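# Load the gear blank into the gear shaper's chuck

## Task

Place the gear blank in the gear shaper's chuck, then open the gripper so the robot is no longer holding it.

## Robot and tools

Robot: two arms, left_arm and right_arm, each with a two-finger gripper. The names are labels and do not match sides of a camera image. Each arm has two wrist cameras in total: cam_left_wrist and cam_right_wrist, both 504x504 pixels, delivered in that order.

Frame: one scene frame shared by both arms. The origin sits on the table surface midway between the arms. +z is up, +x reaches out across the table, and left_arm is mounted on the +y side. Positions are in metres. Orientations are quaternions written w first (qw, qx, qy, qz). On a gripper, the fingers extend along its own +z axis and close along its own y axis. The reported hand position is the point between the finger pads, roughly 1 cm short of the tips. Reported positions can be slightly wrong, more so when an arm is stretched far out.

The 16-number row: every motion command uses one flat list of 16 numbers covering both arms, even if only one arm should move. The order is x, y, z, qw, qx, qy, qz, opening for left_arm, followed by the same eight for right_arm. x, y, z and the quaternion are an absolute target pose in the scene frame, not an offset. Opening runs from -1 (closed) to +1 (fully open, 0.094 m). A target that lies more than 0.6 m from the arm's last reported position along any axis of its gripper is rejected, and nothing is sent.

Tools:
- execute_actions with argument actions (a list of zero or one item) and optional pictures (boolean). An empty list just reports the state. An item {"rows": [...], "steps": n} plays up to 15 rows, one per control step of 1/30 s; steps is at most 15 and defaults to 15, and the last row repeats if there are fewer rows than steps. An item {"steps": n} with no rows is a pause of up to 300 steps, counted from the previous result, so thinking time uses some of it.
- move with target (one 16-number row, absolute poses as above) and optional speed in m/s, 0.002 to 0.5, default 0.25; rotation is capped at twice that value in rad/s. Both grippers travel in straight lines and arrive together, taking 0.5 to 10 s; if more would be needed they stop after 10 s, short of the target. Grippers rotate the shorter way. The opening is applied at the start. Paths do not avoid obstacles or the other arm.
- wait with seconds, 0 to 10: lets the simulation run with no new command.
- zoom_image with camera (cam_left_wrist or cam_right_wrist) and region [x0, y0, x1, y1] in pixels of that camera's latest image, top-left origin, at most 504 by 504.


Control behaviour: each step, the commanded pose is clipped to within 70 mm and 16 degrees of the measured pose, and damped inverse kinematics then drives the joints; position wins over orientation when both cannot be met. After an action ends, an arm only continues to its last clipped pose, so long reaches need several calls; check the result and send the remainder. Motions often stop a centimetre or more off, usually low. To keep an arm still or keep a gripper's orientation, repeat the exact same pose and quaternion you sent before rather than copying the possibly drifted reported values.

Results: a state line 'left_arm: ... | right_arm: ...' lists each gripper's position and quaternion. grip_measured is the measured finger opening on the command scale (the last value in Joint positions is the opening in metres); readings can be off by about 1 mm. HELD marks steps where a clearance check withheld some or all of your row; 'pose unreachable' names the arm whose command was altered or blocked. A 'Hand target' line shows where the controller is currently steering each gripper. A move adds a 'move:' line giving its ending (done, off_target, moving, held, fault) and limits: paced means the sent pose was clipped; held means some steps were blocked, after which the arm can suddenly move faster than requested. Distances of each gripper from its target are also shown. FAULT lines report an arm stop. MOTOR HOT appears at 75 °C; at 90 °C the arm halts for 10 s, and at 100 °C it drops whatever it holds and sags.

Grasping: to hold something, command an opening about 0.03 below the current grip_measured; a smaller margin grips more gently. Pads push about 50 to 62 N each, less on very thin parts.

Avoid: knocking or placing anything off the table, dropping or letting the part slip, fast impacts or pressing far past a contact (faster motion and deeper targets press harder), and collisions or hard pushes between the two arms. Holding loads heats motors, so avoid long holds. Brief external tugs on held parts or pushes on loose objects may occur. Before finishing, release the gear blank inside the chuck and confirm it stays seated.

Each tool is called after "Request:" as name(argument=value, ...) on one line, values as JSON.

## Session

Request:
execute_actions(actions=[])

Scene clock: 0.00 s of 4200.00 s.
left_arm: end_effector_position=(+0.2028, +0.4556, +0.2962) grip_measured=+1.000 end_effector_quat_wxyz=(+0.388, -0.437, +0.743, +0.325) | right_arm: end_effector_position=(+0.2111, -0.5078, +0.2246) grip_measured=+1.000 end_effector_quat_wxyz=(+0.522, +0.284, +0.706, -0.386)
Joint positions: left_arm=[-0.03   1.087  1.198 -1.035 -0.914 -0.643  0.094] | right_arm=[-0.125  0.523  0.366 -0.115  0.945 -0.033  0.094]
Joint velocities: left_arm=[ 0.017 -0.022 -0.012 -0.081  0.051 -0.022  0.   ] | right_arm=[-0.007 -0.007 -0.017  0.037 -0.037  0.022  0.   ]
Hand target (left_arm): +0.201, +0.457, +0.303; +0.395, -0.440, +0.736, +0.329
Hand target (right_arm): +0.210, -0.508, +0.230; +0.527, +0.289, +0.700, -0.385
camera_calibration (this result's frames):
cam_left_wrist: T_world_to_cam=[[0.9588, -0.283543, 0.0175019, -0.0631642], [-0.26865, -0.925021, -0.268634, 0.552645], [0.0923588, 0.252864, -0.963083, 0.267013], [0, 0, 0, 1]] pos_world=[0.184369, 0.42578, 0.406721]
cam_right_wrist: T_world_to_cam=[[-0.639967, -0.530281, 0.556098, -0.261495], [-0.7228, 0.169831, -0.669865, 0.430313], [0.260774, -0.830638, -0.491972, -0.251857], [0, 0, 0, 1]] pos_world=[0.209359, -0.420949, 0.309762]

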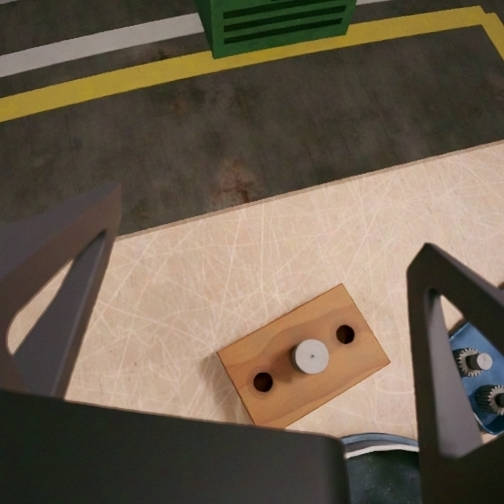

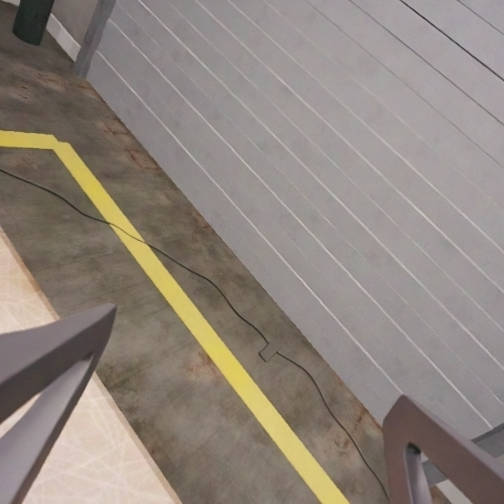

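Request:
move(target=[0.22,0.36,0.26,0,0.707,0.707,0,1,0.15,-0.4,0.3,0.522,0.284,0.706,-0.386,1])

Scene clock: 17.27 s of 4200.00 s.
left_arm: end_effector_position=(+0.2173, +0.3610, +0.2601) grip_measured=+1.000 end_effector_quat_wxyz=(+0.067, +0.692, +0.710, +0.113) | right_arm: end_effector_position=(+0.1498, -0.3997, +0.2930) grip_measured=+1.000 end_effector_quat_wxyz=(+0.436, +0.187, +0.876, -0.085)
Joint positions: left_arm=[ 0.155  1.369  1.637 -1.576  0.004  1.824  0.094] | right_arm=[ 0.518  0.613  1.212 -1.545  0.727  0.763  0.094]
Joint velocities: left_arm=[-0.017  0.002 -0.012  0.007 -0.007  0.051  0.   ] | right_arm=[-0.032  0.027  0.017 -0.051 -0.066 -0.022  0.   ]
Hand target (left_arm): +0.217, +0.359, +0.261; +0.066, +0.698, +0.705, +0.111
Hand target (right_arm): +0.150, -0.400, +0.299; +0.433, +0.187, +0.877, -0.087
Off the commanded pose (left_arm): 0.003 m, 15 deg.
Off the commanded pose (right_arm): 0.007 m, 43 deg; orientation clipped at the last step of the last action.
joint sent to its limit (left arm) — the command would take joint 4 (wrist pitch) past its lower limit, so that joint was sent only as far as its limit.
joint sent to its limit (right arm) — the command would take joint 4 (wrist pitch) past its lower limit, so that joint was sent only as far as its limit.
After step 90, 8.27 s passed at rest.
move: off_target (left_arm, right_arm); limits=paced
camera_calibration (this result's frames):
cam_left_wrist: T_world_to_cam=[[-0.92944, -0.218636, -0.297221, 0.365462], [-0.366983, 0.631338, 0.68318, -0.328742], [0.0382794, 0.74405, -0.667027, 0.0122512], [0, 0, 0, 1]] pos_world=[0.218563, 0.278335, 0.341385]
cam_right_wrist: T_world_to_cam=[[-0.169056, -0.955756, 0.240731, -0.429615], [-0.899905, 0.0500639, -0.433203, 0.322823], [0.401984, -0.28987, -0.868553, 0.192846], [0, 0, 0, 1]] pos_world=[0.14036, -0.370868, 0.410766]

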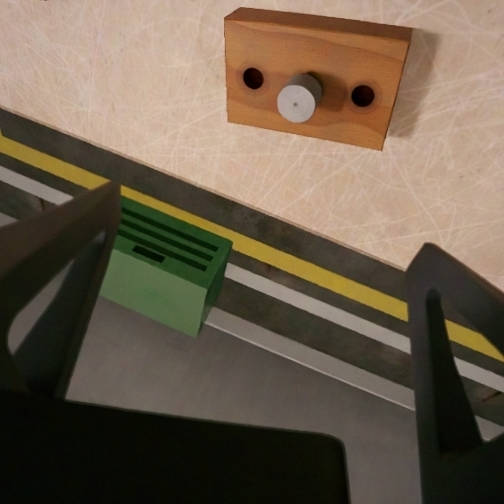

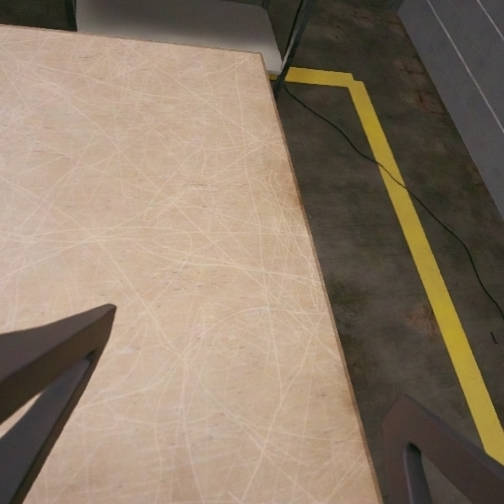

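Request:
move(target=[0.2,0.36,0.25,0,0.707,-0.707,0,1,0.15,-0.4,0.293,0.436,0.187,0.876,-0.085,1])

Scene clock: 29.87 s of 4200.00 s.
left_arm: end_effector_position=(+0.2063, +0.3595, +0.2497) grip_measured=+1.000 end_effector_quat_wxyz=(+0.099, -0.697, +0.708, -0.053) | right_arm: end_effector_position=(+0.1508, -0.3982, +0.2920) grip_measured=+1.000 end_effector_quat_wxyz=(+0.431, +0.184, +0.879, -0.086)
Joint positions: left_arm=[ 0.156  1.347  1.584 -1.582 -0.002 -1.275  0.094] | right_arm=[ 0.517  0.621  1.213 -1.546  0.721  0.759  0.094]
Joint velocities: left_arm=[-0.007 -0.017  0.002 -0.007 -0.066 -0.081  0.   ] | right_arm=[ 0.002  0.007 -0.002  0.051 -0.022  0.007  0.   ]
Hand target (left_arm): +0.200, +0.360, +0.250; -0.100, +0.703, -0.703, +0.053
Hand target (right_arm): +0.150, -0.400, +0.293; +0.436, +0.187, +0.876, -0.085
Off the commanded pose (left_arm): 0.006 m, 13 deg.
Off the commanded pose (right_arm): 0.002 m, 1 deg.
joint sent to its limit (left arm) — the command would take joint 4 (wrist pitch) past its lower limit, so that joint was sent only as far as its limit.
After step 90, 2.77 s passed at rest.
move: off_target (left_arm)
camera_calibration (this result's frames):
cam_left_wrist: T_world_to_cam=[[0.965043, 0.185863, 0.184787, -0.304744], [0.0104767, -0.731846, 0.68139, 0.087981], [0.261881, -0.655635, -0.70821, 0.474215], [0, 0, 0, 1]] pos_world=[0.168982, 0.431941, 0.332207]
cam_right_wrist: T_world_to_cam=[[-0.162243, -0.955677, 0.24568, -0.430266], [-0.904791, 0.0447334, -0.423501, 0.318979], [0.39374, -0.290999, -0.871945, 0.193808], [0, 0, 0, 1]] pos_world=[0.142492, -0.369066, 0.409786]

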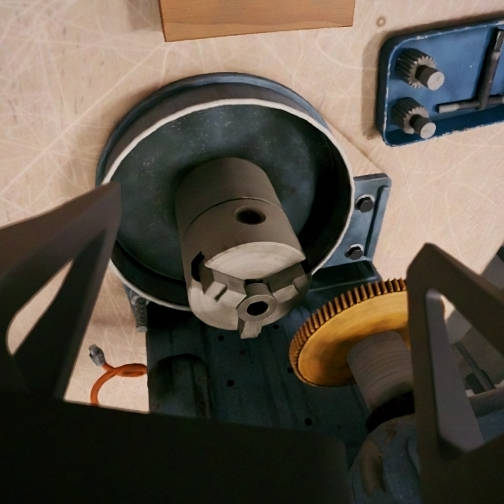

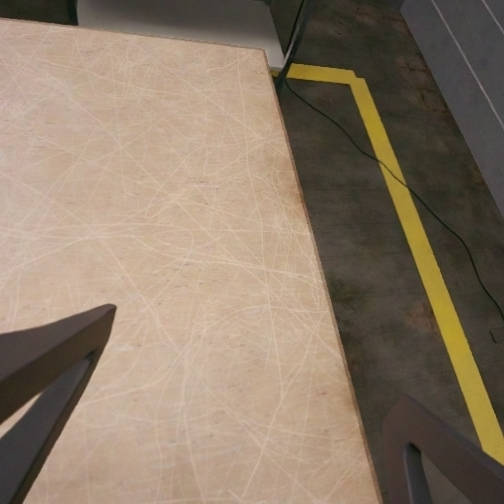

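Request:
move(target=[0.236,0.413,0.13,-0.174,0,0.985,0,0.3,0.15,-0.4,0.293,0.436,0.187,0.876,-0.085,1])

Request:
move(target=[0.236,0.413,0.066,-0.174,0,0.985,0,0.3,0.15,-0.4,0.293,0.436,0.187,0.876,-0.085,1], speed=0.06)

Scene clock: 47.10 s of 4200.00 s.
left_arm: end_effector_position=(+0.2265, +0.4099, +0.1252) grip_measured=+0.301 end_effector_quat_wxyz=(-0.154, -0.008, +0.988, +0.004) | right_arm: end_effector_position=(+0.1508, -0.3982, +0.2920) grip_measured=+1.000 end_effector_quat_wxyz=(+0.431, +0.184, +0.879, -0.086)
Joint positions: left_arm=[ 0.24   1.861  1.584 -1.582 -0.114  0.33   0.061] | right_arm=[ 0.517  0.621  1.213 -1.546  0.72   0.759  0.094]
Joint velocities: left_arm=[ 0.012 -0.027 -0.002  0.007 -0.051 -0.081 -0.   ] | right_arm=[-0.002 -0.017 -0.007 -0.007 -0.007 -0.007  0.   ]
Hand target (left_arm): +0.233, +0.411, +0.132; -0.144, -0.000, +0.990, +0.013
Hand target (right_arm): +0.150, -0.400, +0.293; +0.436, +0.187, +0.876, -0.085
Off the commanded pose (left_arm): 0.011 m, 3 deg.
Off the commanded pose (right_arm): 0.002 m, 1 deg.
joint sent to its limit (left arm) — the command would take joint 4 (wrist pitch) past its lower limit, so that joint was sent only as far as its limit.
After step 90, 10.40 s passed at rest.
move: off_target (left_arm)
camera_calibration (this result's frames):
cam_left_wrist: T_world_to_cam=[[0.198823, -0.973802, -0.110358, 0.375208], [-0.432687, -0.188259, 0.881669, 0.0619424], [-0.879347, -0.127546, -0.458782, 0.424649], [0, 0, 0, 1]] pos_world=[0.325615, 0.431202, 0.181616]
cam_right_wrist: T_world_to_cam=[[-0.16199, -0.955777, 0.24546, -0.430217], [-0.904873, 0.0446438, -0.423333, 0.318883], [0.393654, -0.290686, -0.872089, 0.193975], [0, 0, 0, 1]] pos_world=[0.142499, -0.369041, 0.409758]

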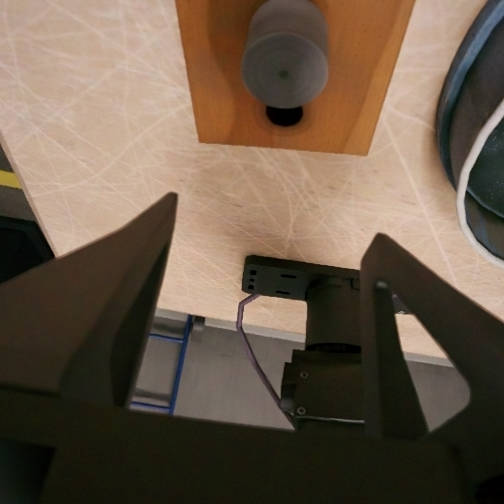

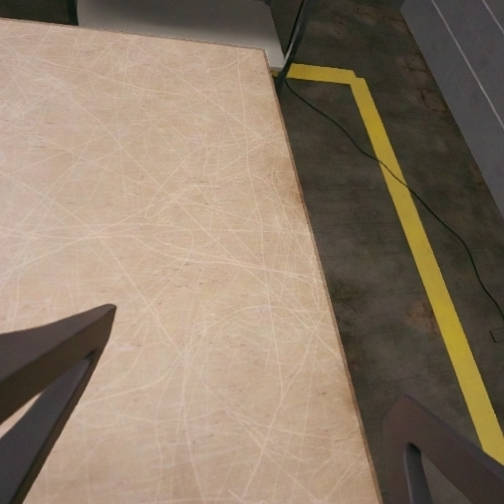

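Scene clock: 48.50 s of 4200.00 s.
left_arm: end_effector_position=(+0.2347, +0.4130, +0.0685) grip_measured=+0.301 end_effector_quat_wxyz=(-0.174, -0.006, +0.985, -0.003) | right_arm: end_effector_position=(+0.1508, -0.3982, +0.2920) grip_measured=+1.000 end_effector_quat_wxyz=(+0.431, +0.184, +0.879, -0.086)
Joint positions: left_arm=[ 0.24   1.966  1.485 -1.422 -0.114  0.332  0.061] | right_arm=[ 0.517  0.621  1.213 -1.546  0.72   0.759  0.094]
Joint velocities: left_arm=[-0.017  0.017  0.002 -0.095 -0.037  0.007 -0.   ] | right_arm=[-0.012 -0.032  0.002 -0.037  0.037 -0.007  0.   ]
Hand target (left_arm): +0.235, +0.413, +0.066; -0.174, -0.000, +0.985, +0.000
Hand target (right_arm): +0.150, -0.400, +0.293; +0.436, +0.187, +0.876, -0.085
Off the commanded pose (left_arm): 0.003 m, 1 deg.
Off the commanded pose (right_arm): 0.002 m, 1 deg.
move: done
camera_calibration (this result's frames):
cam_left_wrist: T_world_to_cam=[[0.193083, -0.975785, -0.102775, 0.371997], [-0.396703, -0.173439, 0.901413, 0.100149], [-0.89741, -0.133277, -0.420585, 0.410203], [0, 0, 0, 1]] pos_world=[0.336024, 0.435029, 0.120481]
cam_right_wrist: T_world_to_cam=[[-0.16199, -0.955777, 0.24546, -0.430217], [-0.904873, 0.0446438, -0.423333, 0.318883], [0.393654, -0.290686, -0.872089, 0.193975], [0, 0, 0, 1]] pos_world=[0.142499, -0.369041, 0.409758]

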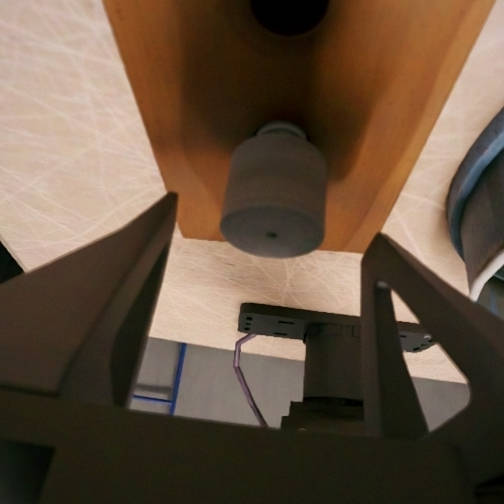

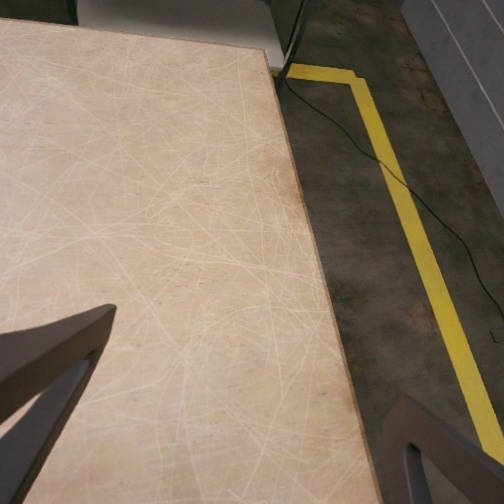

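Request:
move(target=[0.235,0.414,0.054,-0.174,0,0.985,0,0.3,0.15,-0.4,0.293,0.436,0.187,0.876,-0.085,1], speed=0.03)

Request:
move(target=[0.235,0.414,0.054,-0.174,0,0.985,0,-0.5,0.15,-0.4,0.293,0.436,0.187,0.876,-0.085,1])

Request:
move(target=[0.225,0.414,0.17,-0.174,0,0.985,0,-0.5,0.15,-0.4,0.293,0.436,0.187,0.876,-0.085,1], speed=0.06)

Scene clock: 59.47 s of 4200.00 s.
left_arm: end_effector_position=(+0.2355, +0.4133, +0.0567) grip_measured=+0.301 end_effector_quat_wxyz=(-0.173, -0.004, +0.985, -0.003) | right_arm: end_effector_position=(+0.1508, -0.3982, +0.2920) grip_measured=+1.000 end_effector_quat_wxyz=(+0.431, +0.184, +0.879, -0.086)
Joint positions: left_arm=[ 0.24   1.979  1.456 -1.378 -0.114  0.336  0.061] | right_arm=[ 0.517  0.621  1.213 -1.546  0.72   0.759  0.094]
Joint velocities: left_arm=[-0.017 -0.017 -0.017  0.066 -0.022  0.007 -0.001] | right_arm=[-0.007 -0.017  0.017  0.022  0.066 -0.007  0.   ]
Hand target (left_arm): +0.235, +0.414, +0.054; -0.174, -0.000, +0.985, +0.000
Hand target (right_arm): +0.150, -0.400, +0.293; +0.436, +0.187, +0.876, -0.085
Off the commanded pose (left_arm): 0.003 m, 1 deg.
Off the commanded pose (right_arm): 0.002 m, 1 deg.
After step 90, 7.13 s passed at rest.
move: done
camera_calibration (this result's frames):
cam_left_wrist: T_world_to_cam=[[0.189771, -0.976535, -0.101814, 0.371958], [-0.398956, -0.171447, 0.9008, 0.110898], [-0.897118, -0.130326, -0.42213, 0.404776], [0, 0, 0, 1]] pos_world=[0.336788, 0.434996, 0.108842]
cam_right_wrist: T_world_to_cam=[[-0.16199, -0.955777, 0.24546, -0.430217], [-0.904873, 0.0446438, -0.423333, 0.318883], [0.393654, -0.290686, -0.872089, 0.193975], [0, 0, 0, 1]] pos_world=[0.142499, -0.369041, 0.409758]

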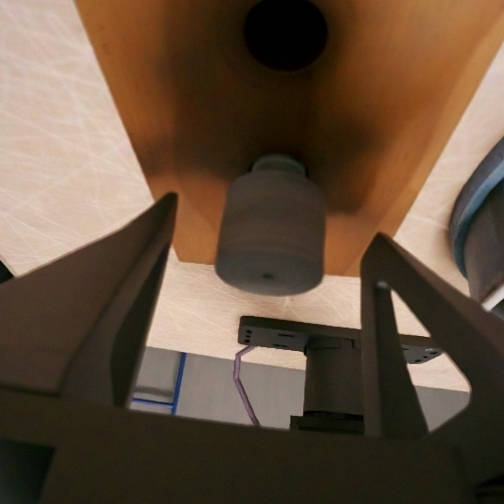

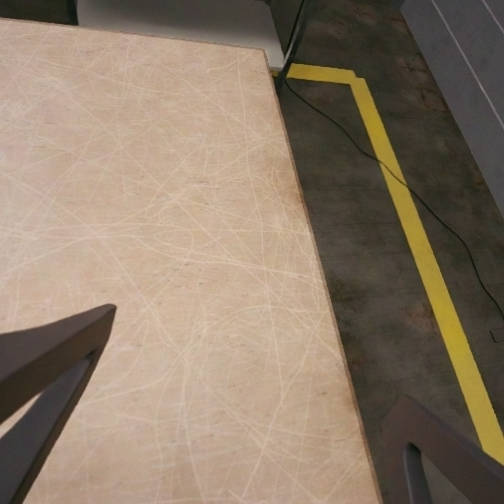

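Scene clock: 60.17 s of 4200.00 s.
left_arm: end_effector_position=(+0.2355, +0.4137, +0.0565) grip_measured=-0.405 end_effector_quat_wxyz=(-0.174, -0.004, +0.985, -0.002) | right_arm: end_effector_position=(+0.1508, -0.3982, +0.2920) grip_measured=+1.000 end_effector_quat_wxyz=(+0.431, +0.184, +0.879, -0.086)
Joint positions: left_arm=[ 0.24   1.98   1.456 -1.377 -0.116  0.336  0.028] | right_arm=[ 0.517  0.621  1.213 -1.546  0.72   0.759  0.094]
Joint velocities: left_arm=[-0.002  0.007 -0.007 -0.066 -0.007 -0.066  0.001] | right_arm=[ 0.002  0.027 -0.012 -0.051 -0.022  0.051  0.   ]
Hand target (left_arm): +0.235, +0.414, +0.054; -0.174, -0.000, +0.985, -0.000
Hand target (right_arm): +0.150, -0.400, +0.293; +0.436, +0.187, +0.876, -0.085
Off the commanded pose (left_arm): 0.003 m, 1 deg.
Off the commanded pose (right_arm): 0.002 m, 1 deg.
move: done
camera_calibration (this result's frames):
cam_left_wrist: T_world_to_cam=[[0.188401, -0.976642, -0.103326, 0.372742], [-0.398613, -0.172198, 0.900808, 0.111401], [-0.897559, -0.128526, -0.421744, 0.404078], [0, 0, 0, 1]] pos_world=[0.336865, 0.435153, 0.108581]
cam_right_wrist: T_world_to_cam=[[-0.16199, -0.955777, 0.24546, -0.430217], [-0.904873, 0.0446438, -0.423333, 0.318883], [0.393654, -0.290686, -0.872089, 0.193975], [0, 0, 0, 1]] pos_world=[0.142499, -0.369041, 0.409758]

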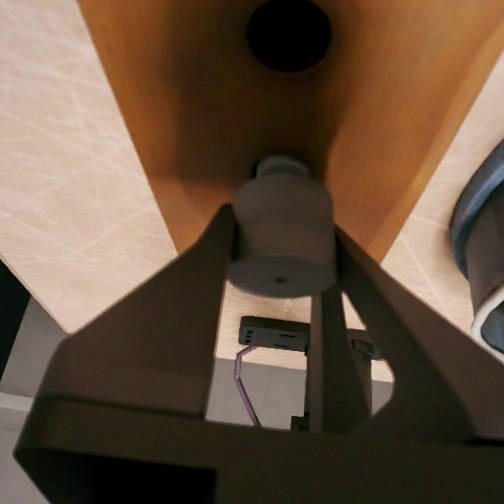

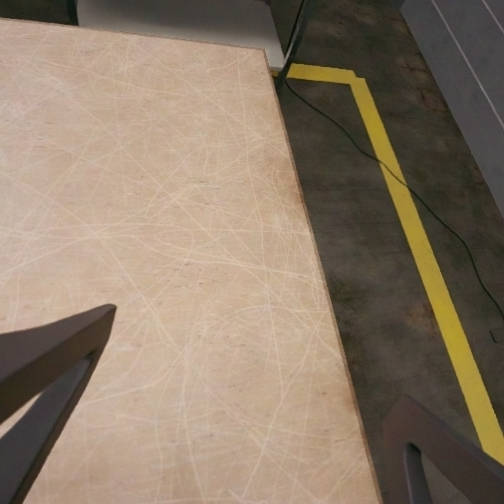

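Scene clock: 62.37 s of 4200.00 s.
left_arm: end_effector_position=(+0.2224, +0.4089, +0.1516) grip_measured=-0.405 end_effector_quat_wxyz=(-0.106, +0.008, +0.994, +0.022) | right_arm: end_effector_position=(+0.1508, -0.3981, +0.2920) grip_measured=+1.000 end_effector_quat_wxyz=(+0.431, +0.184, +0.879, -0.086)
Joint positions: left_arm=[ 0.24   1.747  1.57  -1.577 -0.117  0.369  0.028] | right_arm=[ 0.517  0.621  1.213 -1.546  0.72   0.759  0.094]
Joint velocities: left_arm=[-0.002  0.007 -0.007  0.007 -0.022 -0.037 -0.001] | right_arm=[ 0.012  0.022 -0.007 -0.007  0.007 -0.081  0.   ]
Hand target (left_arm): +0.227, +0.415, +0.168; -0.081, +0.007, +0.996, +0.037
Hand target (right_arm): +0.150, -0.400, +0.293; +0.436, +0.187, +0.876, -0.085
Off the commanded pose (left_arm): 0.019 m, 8 deg.
Off the commanded pose (right_arm): 0.002 m, 1 deg.
joint sent to its limit (left arm) — the command would take joint 4 (wrist pitch) past its lower limit, so that joint was sent only as far as its limit.
move: off_target (left_arm)
camera_calibration (this result's frames):
cam_left_wrist: T_world_to_cam=[[0.173066, -0.977314, -0.122091, 0.386918], [-0.523121, -0.196244, 0.829357, 0.0680228], [-0.834502, -0.0796651, -0.545216, 0.416547], [0, 0, 0, 1]] pos_world=[0.316231, 0.424674, 0.217932]
cam_right_wrist: T_world_to_cam=[[-0.161737, -0.955876, 0.245239, -0.430168], [-0.904956, 0.0445542, -0.423166, 0.318787], [0.393568, -0.290373, -0.872232, 0.194142], [0, 0, 0, 1]] pos_world=[0.142506, -0.369017, 0.40973]

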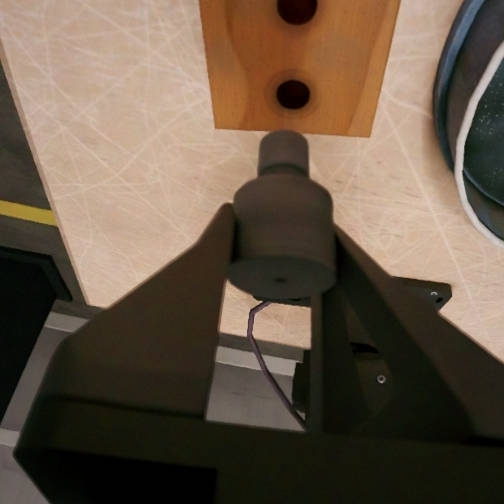

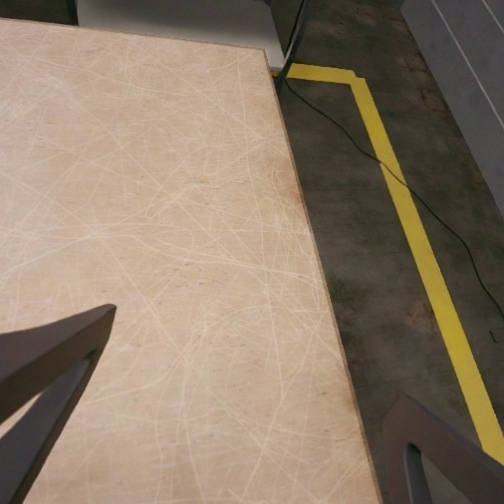

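Request:
move(target=[0.21,0.36,0.22,-0.043,0.955,0.238,0.172,-0.5,0.15,-0.4,0.293,0.436,0.187,0.876,-0.085,1], speed=0.12)

Request:
move(target=[0.24,0.215,0.225,-0.043,0.955,0.238,0.172,-0.5,0.15,-0.4,0.293,0.436,0.187,0.876,-0.085,1], speed=0.08)

Scene clock: 80.90 s of 4200.00 s.
left_arm: end_effector_position=(+0.2149, +0.3646, +0.2050) grip_measured=-0.405 end_effector_quat_wxyz=(-0.159, +0.836, +0.495, +0.176) | right_arm: end_effector_position=(+0.1508, -0.3981, +0.2920) grip_measured=+1.000 end_effector_quat_wxyz=(+0.431, +0.184, +0.879, -0.086)
Joint positions: left_arm=[-0.153  1.342  1.33  -1.42  -0.459  2.076  0.028] | right_arm=[ 0.517  0.621  1.213 -1.546  0.72   0.759  0.094]
Joint velocities: left_arm=[-0.007 -0.012  0.012 -0.066 -0.037 -0.081  0.001] | right_arm=[-0.017  0.007  0.002  0.022  0.022  0.022  0.   ]
Hand target (left_arm): +0.213, +0.366, +0.212; -0.165, +0.836, +0.489, +0.187
Hand target (right_arm): +0.150, -0.400, +0.293; +0.436, +0.187, +0.876, -0.085
Off the commanded pose (left_arm): 0.016 m, 35 deg.
Off the commanded pose (right_arm): 0.002 m, 1 deg.
joint sent to its limit (left arm) — the command would take joint 6 (wrist roll) past its upper limit, so that joint was sent only as far as its limit.
After step 90, 5.27 s passed at rest.
move: off_target (left_arm; path cut at 10 s); limits=paced
camera_calibration (this result's frames):
cam_left_wrist: T_world_to_cam=[[-0.950887, 0.307143, -0.0384242, 0.107488], [0.0569393, 0.295579, 0.95362, -0.318382], [0.304255, 0.904597, -0.29855, -0.218299], [0, 0, 0, 1]] pos_world=[0.186756, 0.258565, 0.242572]
cam_right_wrist: T_world_to_cam=[[-0.161737, -0.955876, 0.245239, -0.430168], [-0.904956, 0.0445542, -0.423166, 0.318787], [0.393568, -0.290373, -0.872232, 0.194142], [0, 0, 0, 1]] pos_world=[0.142506, -0.369017, 0.40973]

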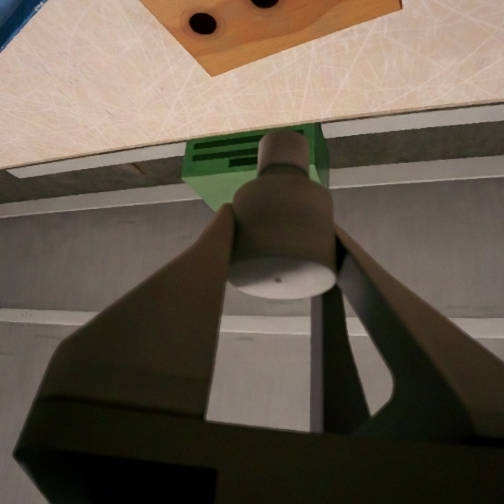

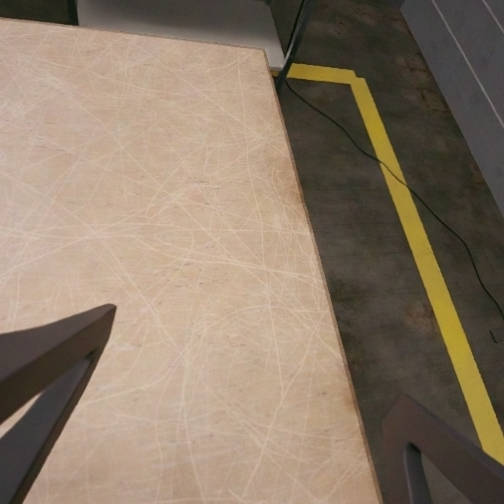

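Scene clock: 85.03 s of 4200.00 s.
left_arm: end_effector_position=(+0.2366, +0.2202, +0.2137) grip_measured=-0.405 end_effector_quat_wxyz=(-0.085, +0.940, +0.280, +0.176) | right_arm: end_effector_position=(+0.1508, -0.3981, +0.2919) grip_measured=+1.000 end_effector_quat_wxyz=(+0.431, +0.184, +0.879, -0.086)
Joint positions: left_arm=[-0.635  1.454  1.484 -1.471 -0.373  2.076  0.028] | right_arm=[ 0.517  0.621  1.213 -1.546  0.72   0.759  0.094]
Joint velocities: left_arm=[ 0.012 -0.007 -0.007  0.022 -0.022  0.007  0.001] | right_arm=[-0.002 -0.012  0.002 -0.037  0.007 -0.007  0.   ]
Hand target (left_arm): +0.240, +0.217, +0.224; -0.076, +0.940, +0.276, +0.187
Hand target (right_arm): +0.150, -0.400, +0.293; +0.436, +0.187, +0.876, -0.085
Off the commanded pose (left_arm): 0.013 m, 7 deg.
Off the commanded pose (right_arm): 0.002 m, 1 deg.
joint sent to its limit (left arm) — the command would take joint 6 (wrist roll) past its upper limit, so that joint was sent only as far as its limit.
move: off_target (left_arm)
camera_calibration (this result's frames):
cam_left_wrist: T_world_to_cam=[[-0.693511, 0.718476, -0.0532391, 0.0244897], [0.238393, 0.298587, 0.924129, -0.322536], [0.679861, 0.628202, -0.378353, -0.10263], [0, 0, 0, 1]] pos_world=[0.163649, 0.143182, 0.260538]
cam_right_wrist: T_world_to_cam=[[-0.161485, -0.955975, 0.245019, -0.430119], [-0.905039, 0.0444645, -0.422999, 0.318691], [0.393482, -0.290059, -0.872375, 0.194308], [0, 0, 0, 1]] pos_world=[0.142513, -0.368992, 0.409703]

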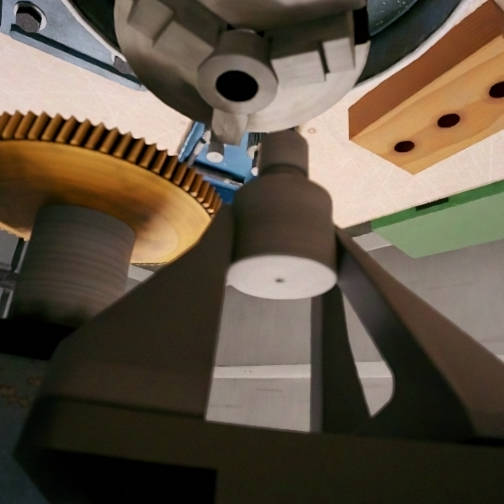

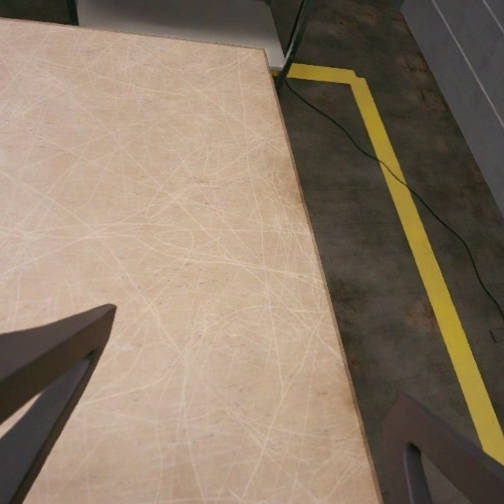

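Request:
move(target=[0.249,0.208,0.222,-0.054,0.936,0.305,0.165,-0.5,0.15,-0.4,0.293,0.436,0.187,0.876,-0.085,1], speed=0.03)

Scene clock: 96.27 s of 4200.00 s.
left_arm: end_effector_position=(+0.2444, +0.2079, +0.2111) grip_measured=-0.405 end_effector_quat_wxyz=(-0.065, +0.940, +0.295, +0.155) | right_arm: end_effector_position=(+0.1508, -0.3981, +0.2919) grip_measured=+1.000 end_effector_quat_wxyz=(+0.431, +0.184, +0.879, -0.086)
Joint positions: left_arm=[-0.625  1.506  1.535 -1.473 -0.314  2.051  0.028] | right_arm=[ 0.517  0.621  1.213 -1.546  0.72   0.759  0.094]
Joint velocities: left_arm=[-0.027 -0.017 -0.002  0.007 -0.022  0.022  0.   ] | right_arm=[ 0.007 -0.017 -0.002 -0.007 -0.022 -0.051  0.   ]
Hand target (left_arm): +0.249, +0.208, +0.221; -0.054, +0.937, +0.305, +0.165
Hand target (right_arm): +0.150, -0.400, +0.293; +0.436, +0.187, +0.876, -0.085
Off the commanded pose (left_arm): 0.012 m, 2 deg.
Off the commanded pose (right_arm): 0.002 m, 1 deg.
After step 90, 6.60 s passed at rest.
move: off_target (left_arm)
camera_calibration (this result's frames):
cam_left_wrist: T_world_to_cam=[[-0.713279, 0.696848, -0.0750753, 0.052573], [0.252797, 0.355694, 0.899764, -0.328545], [0.653703, 0.622804, -0.42987, -0.0827653], [0, 0, 0, 1]] pos_world=[0.174658, 0.131772, 0.263982]
cam_right_wrist: T_world_to_cam=[[-0.161485, -0.955975, 0.245019, -0.430119], [-0.905039, 0.0444645, -0.422999, 0.318691], [0.393482, -0.290059, -0.872375, 0.194308], [0, 0, 0, 1]] pos_world=[0.142513, -0.368992, 0.409703]

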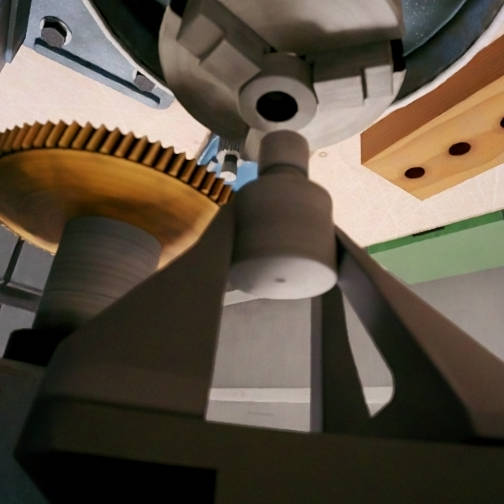

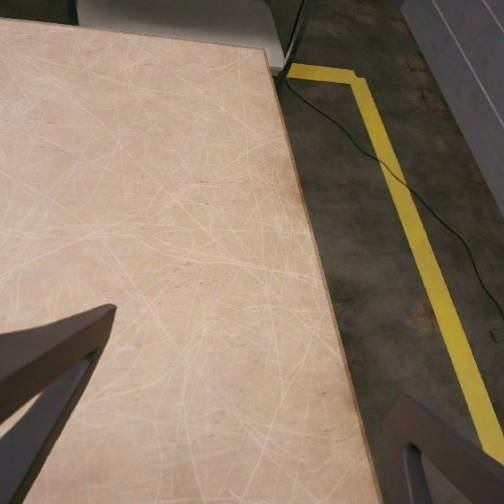

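Request:
move(target=[0.253,0.209,0.208,-0.054,0.936,0.305,0.165,-0.5,0.15,-0.4,0.293,0.436,0.187,0.876,-0.085,1], speed=0.015)

Scene clock: 106.97 s of 4200.00 s.
left_arm: end_effector_position=(+0.2510, +0.2073, +0.2084) grip_measured=-0.405 end_effector_quat_wxyz=(-0.056, +0.938, +0.303, +0.162) | right_arm: end_effector_position=(+0.1508, -0.3981, +0.2919) grip_measured=+1.000 end_effector_quat_wxyz=(+0.431, +0.184, +0.879, -0.086)
Joint positions: left_arm=[-0.614  1.506  1.521 -1.434 -0.311  2.051  0.028] | right_arm=[ 0.517  0.621  1.213 -1.546  0.72   0.759  0.094]
Joint velocities: left_arm=[-0.037 -0.007 -0.012 -0.022 -0.022 -0.037 -0.   ] | right_arm=[-0.022 -0.017 -0.007  0.007 -0.022 -0.022  0.   ]
Hand target (left_arm): +0.253, +0.209, +0.208; -0.054, +0.936, +0.305, +0.165
Hand target (right_arm): +0.150, -0.400, +0.293; +0.436, +0.187, +0.876, -0.085
Off the commanded pose (left_arm): 0.003 m, 1 deg.
Off the commanded pose (right_arm): 0.002 m, 1 deg.
After step 90, 6.27 s passed at rest.
move: done
camera_calibration (this result's frames):
cam_left_wrist: T_world_to_cam=[[-0.7194, 0.687438, -0.0994608, 0.0660847], [0.230319, 0.371177, 0.899545, -0.325034], [0.655299, 0.624225, -0.425355, -0.0895704], [0, 0, 0, 1]] pos_world=[0.181098, 0.131128, 0.260856]
cam_right_wrist: T_world_to_cam=[[-0.161485, -0.955975, 0.245019, -0.430119], [-0.905039, 0.0444645, -0.422999, 0.318691], [0.393482, -0.290059, -0.872375, 0.194308], [0, 0, 0, 1]] pos_world=[0.142513, -0.368992, 0.409703]

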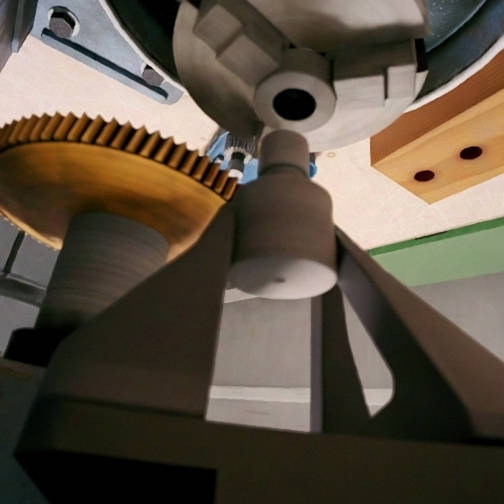

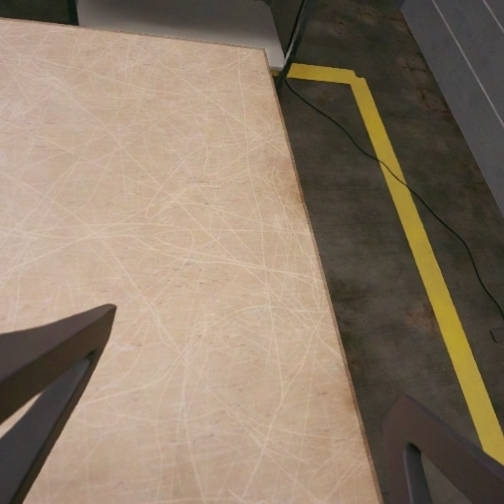

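Request:
move(target=[0.249,0.212,0.194,-0.054,0.936,0.305,0.165,-0.5,0.15,-0.4,0.293,0.436,0.187,0.876,-0.085,1], speed=0.01)

Scene clock: 115.87 s of 4200.00 s.
left_arm: end_effector_position=(+0.2480, +0.2089, +0.1890) grip_measured=-0.405 end_effector_quat_wxyz=(-0.063, +0.939, +0.301, +0.155) | right_arm: end_effector_position=(+0.1508, -0.3981, +0.2919) grip_measured=+1.000 end_effector_quat_wxyz=(+0.431, +0.184, +0.879, -0.086)
Joint positions: left_arm=[-0.614  1.497  1.436 -1.38  -0.311  2.051  0.028] | right_arm=[ 0.517  0.621  1.213 -1.546  0.72   0.759  0.094]
Joint velocities: left_arm=[ 0.007 -0.002  0.007 -0.081  0.022 -0.095 -0.001] | right_arm=[ 0.007  0.012 -0.002  0.007  0.007  0.066  0.   ]
Hand target (left_arm): +0.248, +0.212, +0.194; -0.054, +0.936, +0.305, +0.165
Hand target (right_arm): +0.150, -0.400, +0.293; +0.436, +0.187, +0.876, -0.085
Off the commanded pose (left_arm): 0.006 m, 2 deg.
Off the commanded pose (right_arm): 0.002 m, 1 deg.
After step 90, 4.13 s passed at rest.
move: done
camera_calibration (this result's frames):
cam_left_wrist: T_world_to_cam=[[-0.720578, 0.688879, -0.0788177, 0.056993], [0.247848, 0.362065, 0.898599, -0.309716], [0.647563, 0.627976, -0.431634, -0.0944794], [0, 0, 0, 1]] pos_world=[0.179012, 0.132207, 0.242022]
cam_right_wrist: T_world_to_cam=[[-0.161485, -0.955975, 0.245019, -0.430119], [-0.905039, 0.0444645, -0.422999, 0.318691], [0.393482, -0.290059, -0.872375, 0.194308], [0, 0, 0, 1]] pos_world=[0.142513, -0.368992, 0.409703]

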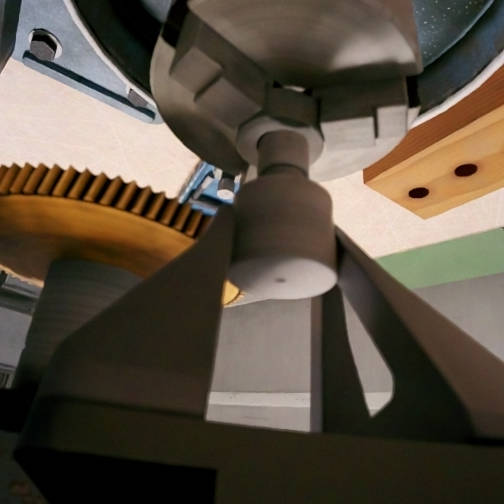

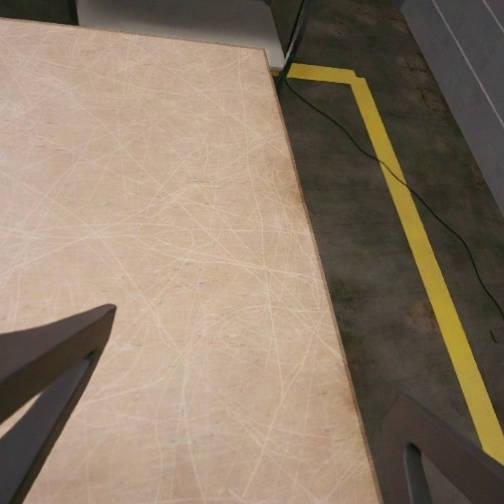

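Request:
move(target=[0.249,0.210,0.175,-0.054,0.936,0.305,0.165,-0.5,0.15,-0.4,0.293,0.436,0.187,0.876,-0.085,1], speed=0.008)

Scene clock: 122.90 s of 4200.00 s.
left_arm: end_effector_position=(+0.2476, +0.2094, +0.1798) grip_measured=-0.405 end_effector_quat_wxyz=(-0.057, +0.938, +0.302, +0.162) | right_arm: end_effector_position=(+0.1508, -0.3981, +0.2919) grip_measured=+1.000 end_effector_quat_wxyz=(+0.431, +0.184, +0.879, -0.086)
Joint positions: left_arm=[-0.614  1.472  1.373 -1.324 -0.313  2.052  0.028] | right_arm=[ 0.517  0.621  1.213 -1.546  0.72   0.759  0.094]
Joint velocities: left_arm=[-0.017 -0.002  0.017  0.037  0.007 -0.037 -0.001] | right_arm=[ 0.002  0.027 -0.012 -0.007 -0.022  0.007  0.   ]
Hand target (left_arm): +0.249, +0.210, +0.175; -0.054, +0.936, +0.305, +0.165
Hand target (right_arm): +0.150, -0.400, +0.293; +0.436, +0.187, +0.876, -0.085
Off the commanded pose (left_arm): 0.005 m, 1 deg.
Off the commanded pose (right_arm): 0.002 m, 1 deg.
After step 90, 2.03 s passed at rest.
move: done
camera_calibration (this result's frames):
cam_left_wrist: T_world_to_cam=[[-0.718934, 0.688298, -0.0968478, 0.0585612], [0.231718, 0.368696, 0.900205, -0.299296], [0.655317, 0.624747, -0.424559, -0.101053], [0, 0, 0, 1]] pos_world=[0.177675, 0.133174, 0.232197]
cam_right_wrist: T_world_to_cam=[[-0.161485, -0.955975, 0.245019, -0.430119], [-0.905039, 0.0444645, -0.422999, 0.318691], [0.393482, -0.290059, -0.872375, 0.194308], [0, 0, 0, 1]] pos_world=[0.142513, -0.368992, 0.409703]

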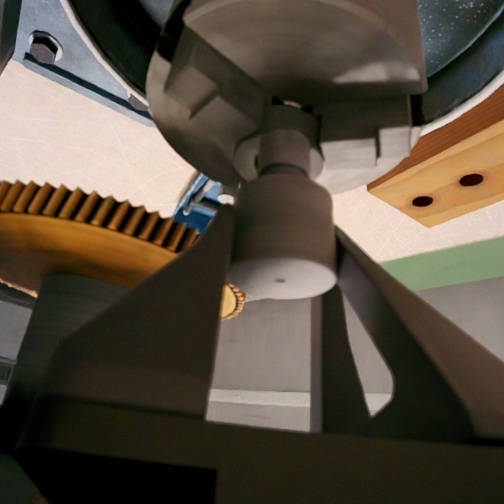

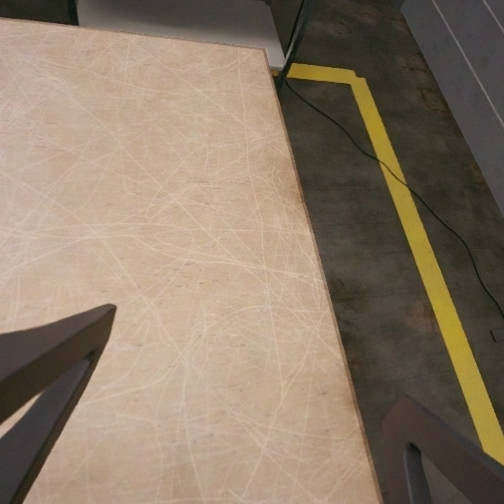

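Entering. Push with the twist used before.

Request:
move(target=[0.249,0.210,0.155,-0.06,0.94,0.29,0.165,-0.5,0.15,-0.4,0.293,0.436,0.187,0.876,-0.085,1], speed=0.008)

Scene clock: 129.30 s of 4200.00 s.
left_arm: end_effector_position=(+0.2528, +0.2122, +0.1782) grip_measured=-0.406 end_effector_quat_wxyz=(-0.051, +0.935, +0.295, +0.190) | right_arm: end_effector_position=(+0.1508, -0.3980, +0.2919) grip_measured=+1.000 end_effector_quat_wxyz=(+0.431, +0.184, +0.879, -0.086)
Joint positions: left_arm=[-0.614  1.435  1.319 -1.253 -0.342  2.075  0.028] | right_arm=[ 0.517  0.621  1.213 -1.546  0.719  0.759  0.094]
Joint velocities: left_arm=[-0.002  0.002 -0.007  0.022 -0.051  0.022 -0.   ] | right_arm=[-0.002 -0.002 -0.007 -0.007  0.037 -0.037  0.   ]
Hand target (left_arm): +0.247, +0.211, +0.156; -0.060, +0.941, +0.291, +0.165
Hand target (right_arm): +0.150, -0.400, +0.293; +0.436, +0.187, +0.876, -0.085
Off the commanded pose (left_arm): 0.024 m, 3 deg.
Off the commanded pose (right_arm): 0.002 m, 1 deg.
After step 90, 0.03 s passed at rest.
move: off_target (left_arm)
camera_calibration (this result's frames):
cam_left_wrist: T_world_to_cam=[[-0.700962, 0.700881, -0.13198, 0.059258], [0.186855, 0.359067, 0.914416, -0.289263], [0.688286, 0.616309, -0.382655, -0.120858], [0, 0, 0, 1]] pos_world=[0.178772, 0.136818, 0.22608]
cam_right_wrist: T_world_to_cam=[[-0.161232, -0.956074, 0.244799, -0.43007], [-0.905121, 0.0443747, -0.422832, 0.318595], [0.393396, -0.289746, -0.872518, 0.194475], [0, 0, 0, 1]] pos_world=[0.142521, -0.368968, 0.409675]

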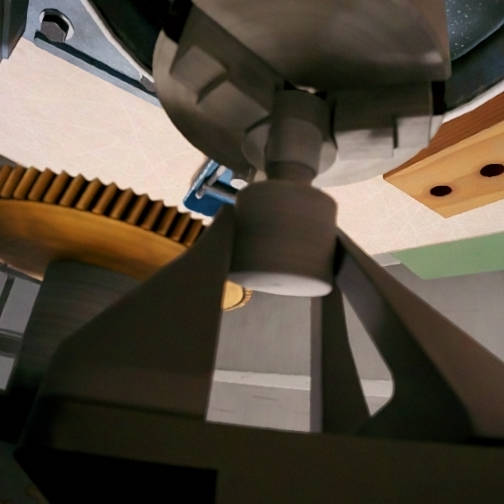

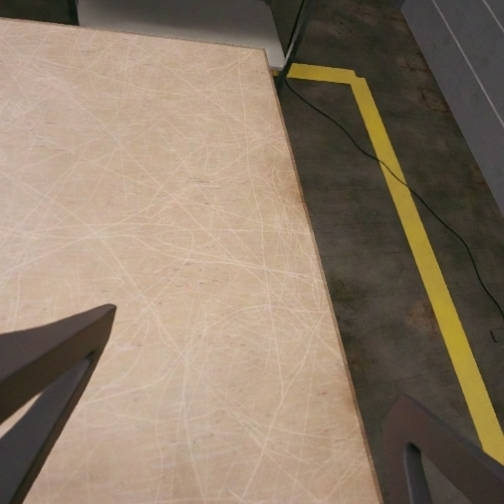

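Request:
move(target=[0.245,0.209,0.182,-0.054,0.936,0.305,0.165,-0.5,0.15,-0.4,0.293,0.436,0.187,0.876,-0.085,1], speed=0.01)

Request:
move(target=[0.243,0.208,0.162,-0.07,0.90,0.40,0.158,-0.5,0.15,-0.4,0.293,0.436,0.187,0.876,-0.085,1], speed=0.008)

Scene clock: 139.17 s of 4200.00 s.
left_arm: end_effector_position=(+0.2508, +0.2128, +0.1795) grip_measured=-0.407 end_effector_quat_wxyz=(-0.056, +0.933, +0.307, +0.181) | right_arm: end_effector_position=(+0.1508, -0.3980, +0.2919) grip_measured=+1.000 end_effector_quat_wxyz=(+0.431, +0.184, +0.879, -0.086)
Joint positions: left_arm=[-0.614  1.45   1.342 -1.285 -0.339  2.046  0.028] | right_arm=[ 0.517  0.621  1.213 -1.546  0.719  0.759  0.094]
Joint velocities: left_arm=[-0.007 -0.002  0.002 -0.007  0.007  0.051  0.001] | right_arm=[-0.007 -0.007  0.007 -0.022  0.037 -0.037  0.   ]
Hand target (left_arm): +0.245, +0.209, +0.182; -0.054, +0.936, +0.305, +0.166
Hand target (right_arm): +0.150, -0.400, +0.293; +0.436, +0.187, +0.876, -0.085
Off the commanded pose (left_arm): 0.007 m, 2 deg.
Off the commanded pose (right_arm): 0.002 m, 1 deg.
After step 90, 3.63 s passed at rest.
move: done
camera_calibration (this result's frames):
cam_left_wrist: T_world_to_cam=[[-0.721541, 0.681918, -0.119862, 0.0646388], [0.19265, 0.364017, 0.911251, -0.292172], [0.66503, 0.634413, -0.394024, -0.115323], [0, 0, 0, 1]] pos_world=[0.17962, 0.13544, 0.22855]
cam_right_wrist: T_world_to_cam=[[-0.161232, -0.956074, 0.244799, -0.43007], [-0.905121, 0.0443747, -0.422832, 0.318595], [0.393396, -0.289746, -0.872518, 0.194475], [0, 0, 0, 1]] pos_world=[0.142521, -0.368968, 0.409675]

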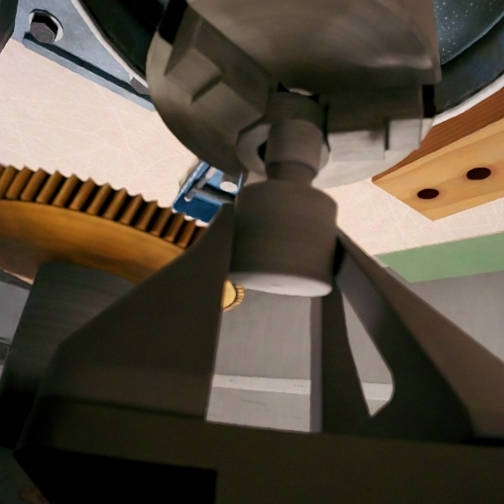

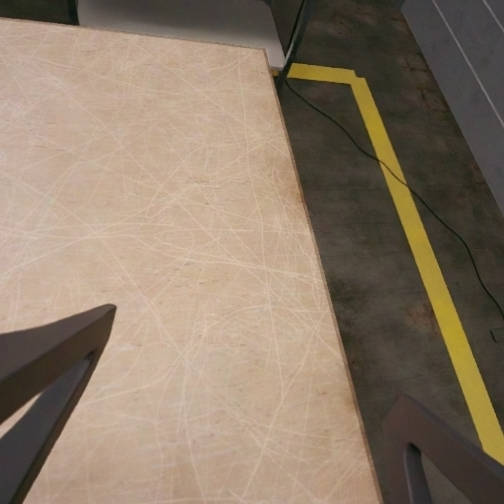

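Scene clock: 149.37 s of 4200.00 s.
left_arm: end_effector_position=(+0.2494, +0.2157, +0.1790) grip_measured=-0.407 end_effector_quat_wxyz=(-0.061, +0.908, +0.369, +0.191) | right_arm: end_effector_position=(+0.1508, -0.3980, +0.2918) grip_measured=+1.000 end_effector_quat_wxyz=(+0.431, +0.184, +0.879, -0.085)
Joint positions: left_arm=[-0.628  1.458  1.342 -1.301 -0.374  1.895  0.028] | right_arm=[ 0.517  0.621  1.213 -1.546  0.719  0.759  0.094]
Joint velocities: left_arm=[ 0.007  0.002  0.007  0.066  0.037 -0.007 -0.001] | right_arm=[-0.002 -0.017  0.007  0.007 -0.051 -0.037  0.   ]
Hand target (left_arm): +0.244, +0.210, +0.167; -0.068, +0.908, +0.380, +0.164
Hand target (right_arm): +0.150, -0.400, +0.293; +0.435, +0.186, +0.877, -0.085
Off the commanded pose (left_arm): 0.020 m, 5 deg.
Off the commanded pose (right_arm): 0.002 m, 1 deg.
move: off_target (left_arm; path cut at 10 s)
camera_calibration (this result's frames):
cam_left_wrist: T_world_to_cam=[[-0.80022, 0.581591, -0.146288, 0.107627], [0.114839, 0.388024, 0.914467, -0.278856], [0.588609, 0.714975, -0.377294, -0.117801], [0, 0, 0, 1]] pos_world=[0.187488, 0.129833, 0.226304]
cam_right_wrist: T_world_to_cam=[[-0.160979, -0.956173, 0.244578, -0.430021], [-0.905204, 0.0442849, -0.422665, 0.318499], [0.39331, -0.289433, -0.87266, 0.194641], [0, 0, 0, 1]] pos_world=[0.142528, -0.368943, 0.409648]

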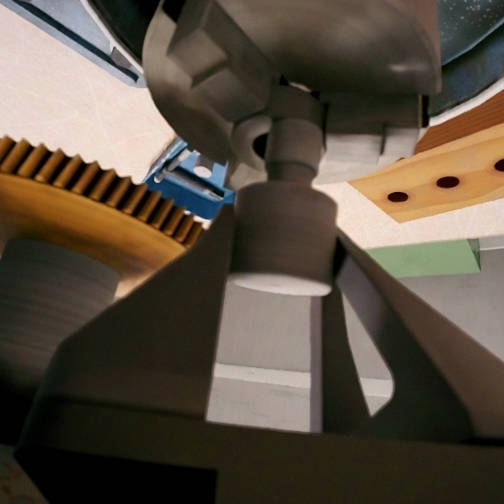

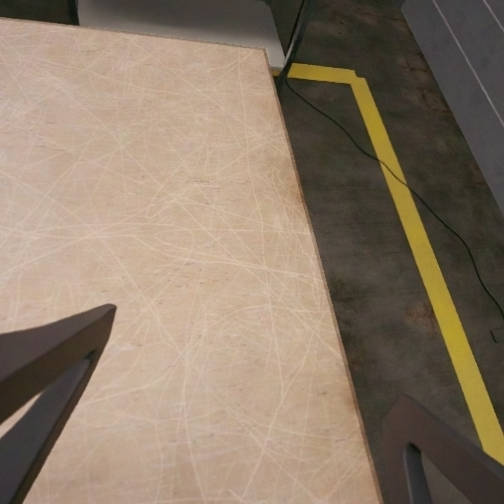

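Request:
move(target=[0.245,0.209,0.205,-0.054,0.936,0.305,0.165,-0.5,0.15,-0.4,0.293,0.436,0.187,0.876,-0.085,1], speed=0.02)

Scene clock: 157.00 s of 4200.00 s.
left_arm: end_effector_position=(+0.2410, +0.2091, +0.1947) grip_measured=-0.407 end_effector_quat_wxyz=(-0.063, +0.938, +0.303, +0.157) | right_arm: end_effector_position=(+0.1508, -0.3980, +0.2918) grip_measured=+1.000 end_effector_quat_wxyz=(+0.431, +0.184, +0.879, -0.085)
Joint positions: left_arm=[-0.628  1.476  1.44  -1.406 -0.316  2.032  0.028] | right_arm=[ 0.517  0.621  1.213 -1.546  0.719  0.759  0.094]
Joint velocities: left_arm=[-0.007 -0.007 -0.007  0.007  0.037  0.051 -0.001] | right_arm=[-0.002  0.012  0.012 -0.037  0.037 -0.022  0.   ]
Hand target (left_arm): +0.245, +0.209, +0.205; -0.054, +0.936, +0.305, +0.165
Hand target (right_arm): +0.150, -0.400, +0.293; +0.436, +0.187, +0.876, -0.085
Off the commanded pose (left_arm): 0.011 m, 1 deg.
Off the commanded pose (right_arm): 0.002 m, 1 deg.
After step 90, 0.67 s passed at rest.
move: off_target (left_arm)
camera_calibration (this result's frames):
cam_left_wrist: T_world_to_cam=[[-0.723735, 0.685107, -0.0826862, 0.0545106], [0.24143, 0.36363, 0.899714, -0.312266], [0.646467, 0.631191, -0.428577, -0.0886046], [0, 0, 0, 1]] pos_world=[0.172121, 0.13213, 0.247483]
cam_right_wrist: T_world_to_cam=[[-0.160979, -0.956173, 0.244578, -0.430021], [-0.905204, 0.0442849, -0.422665, 0.318499], [0.39331, -0.289433, -0.87266, 0.194641], [0, 0, 0, 1]] pos_world=[0.142528, -0.368943, 0.409648]

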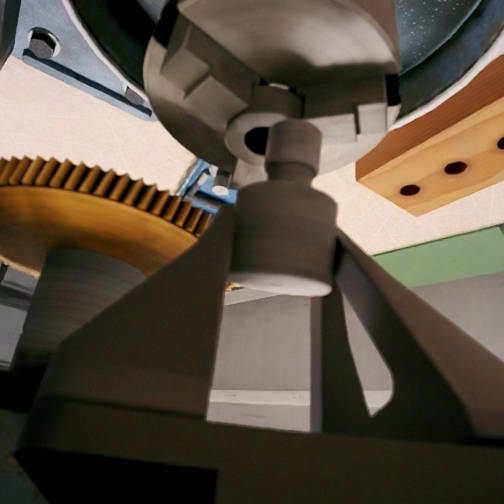

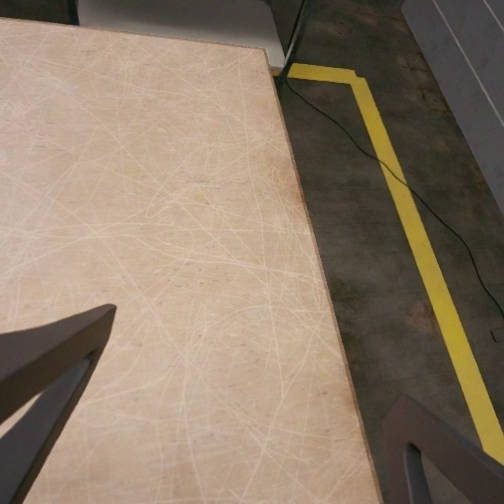

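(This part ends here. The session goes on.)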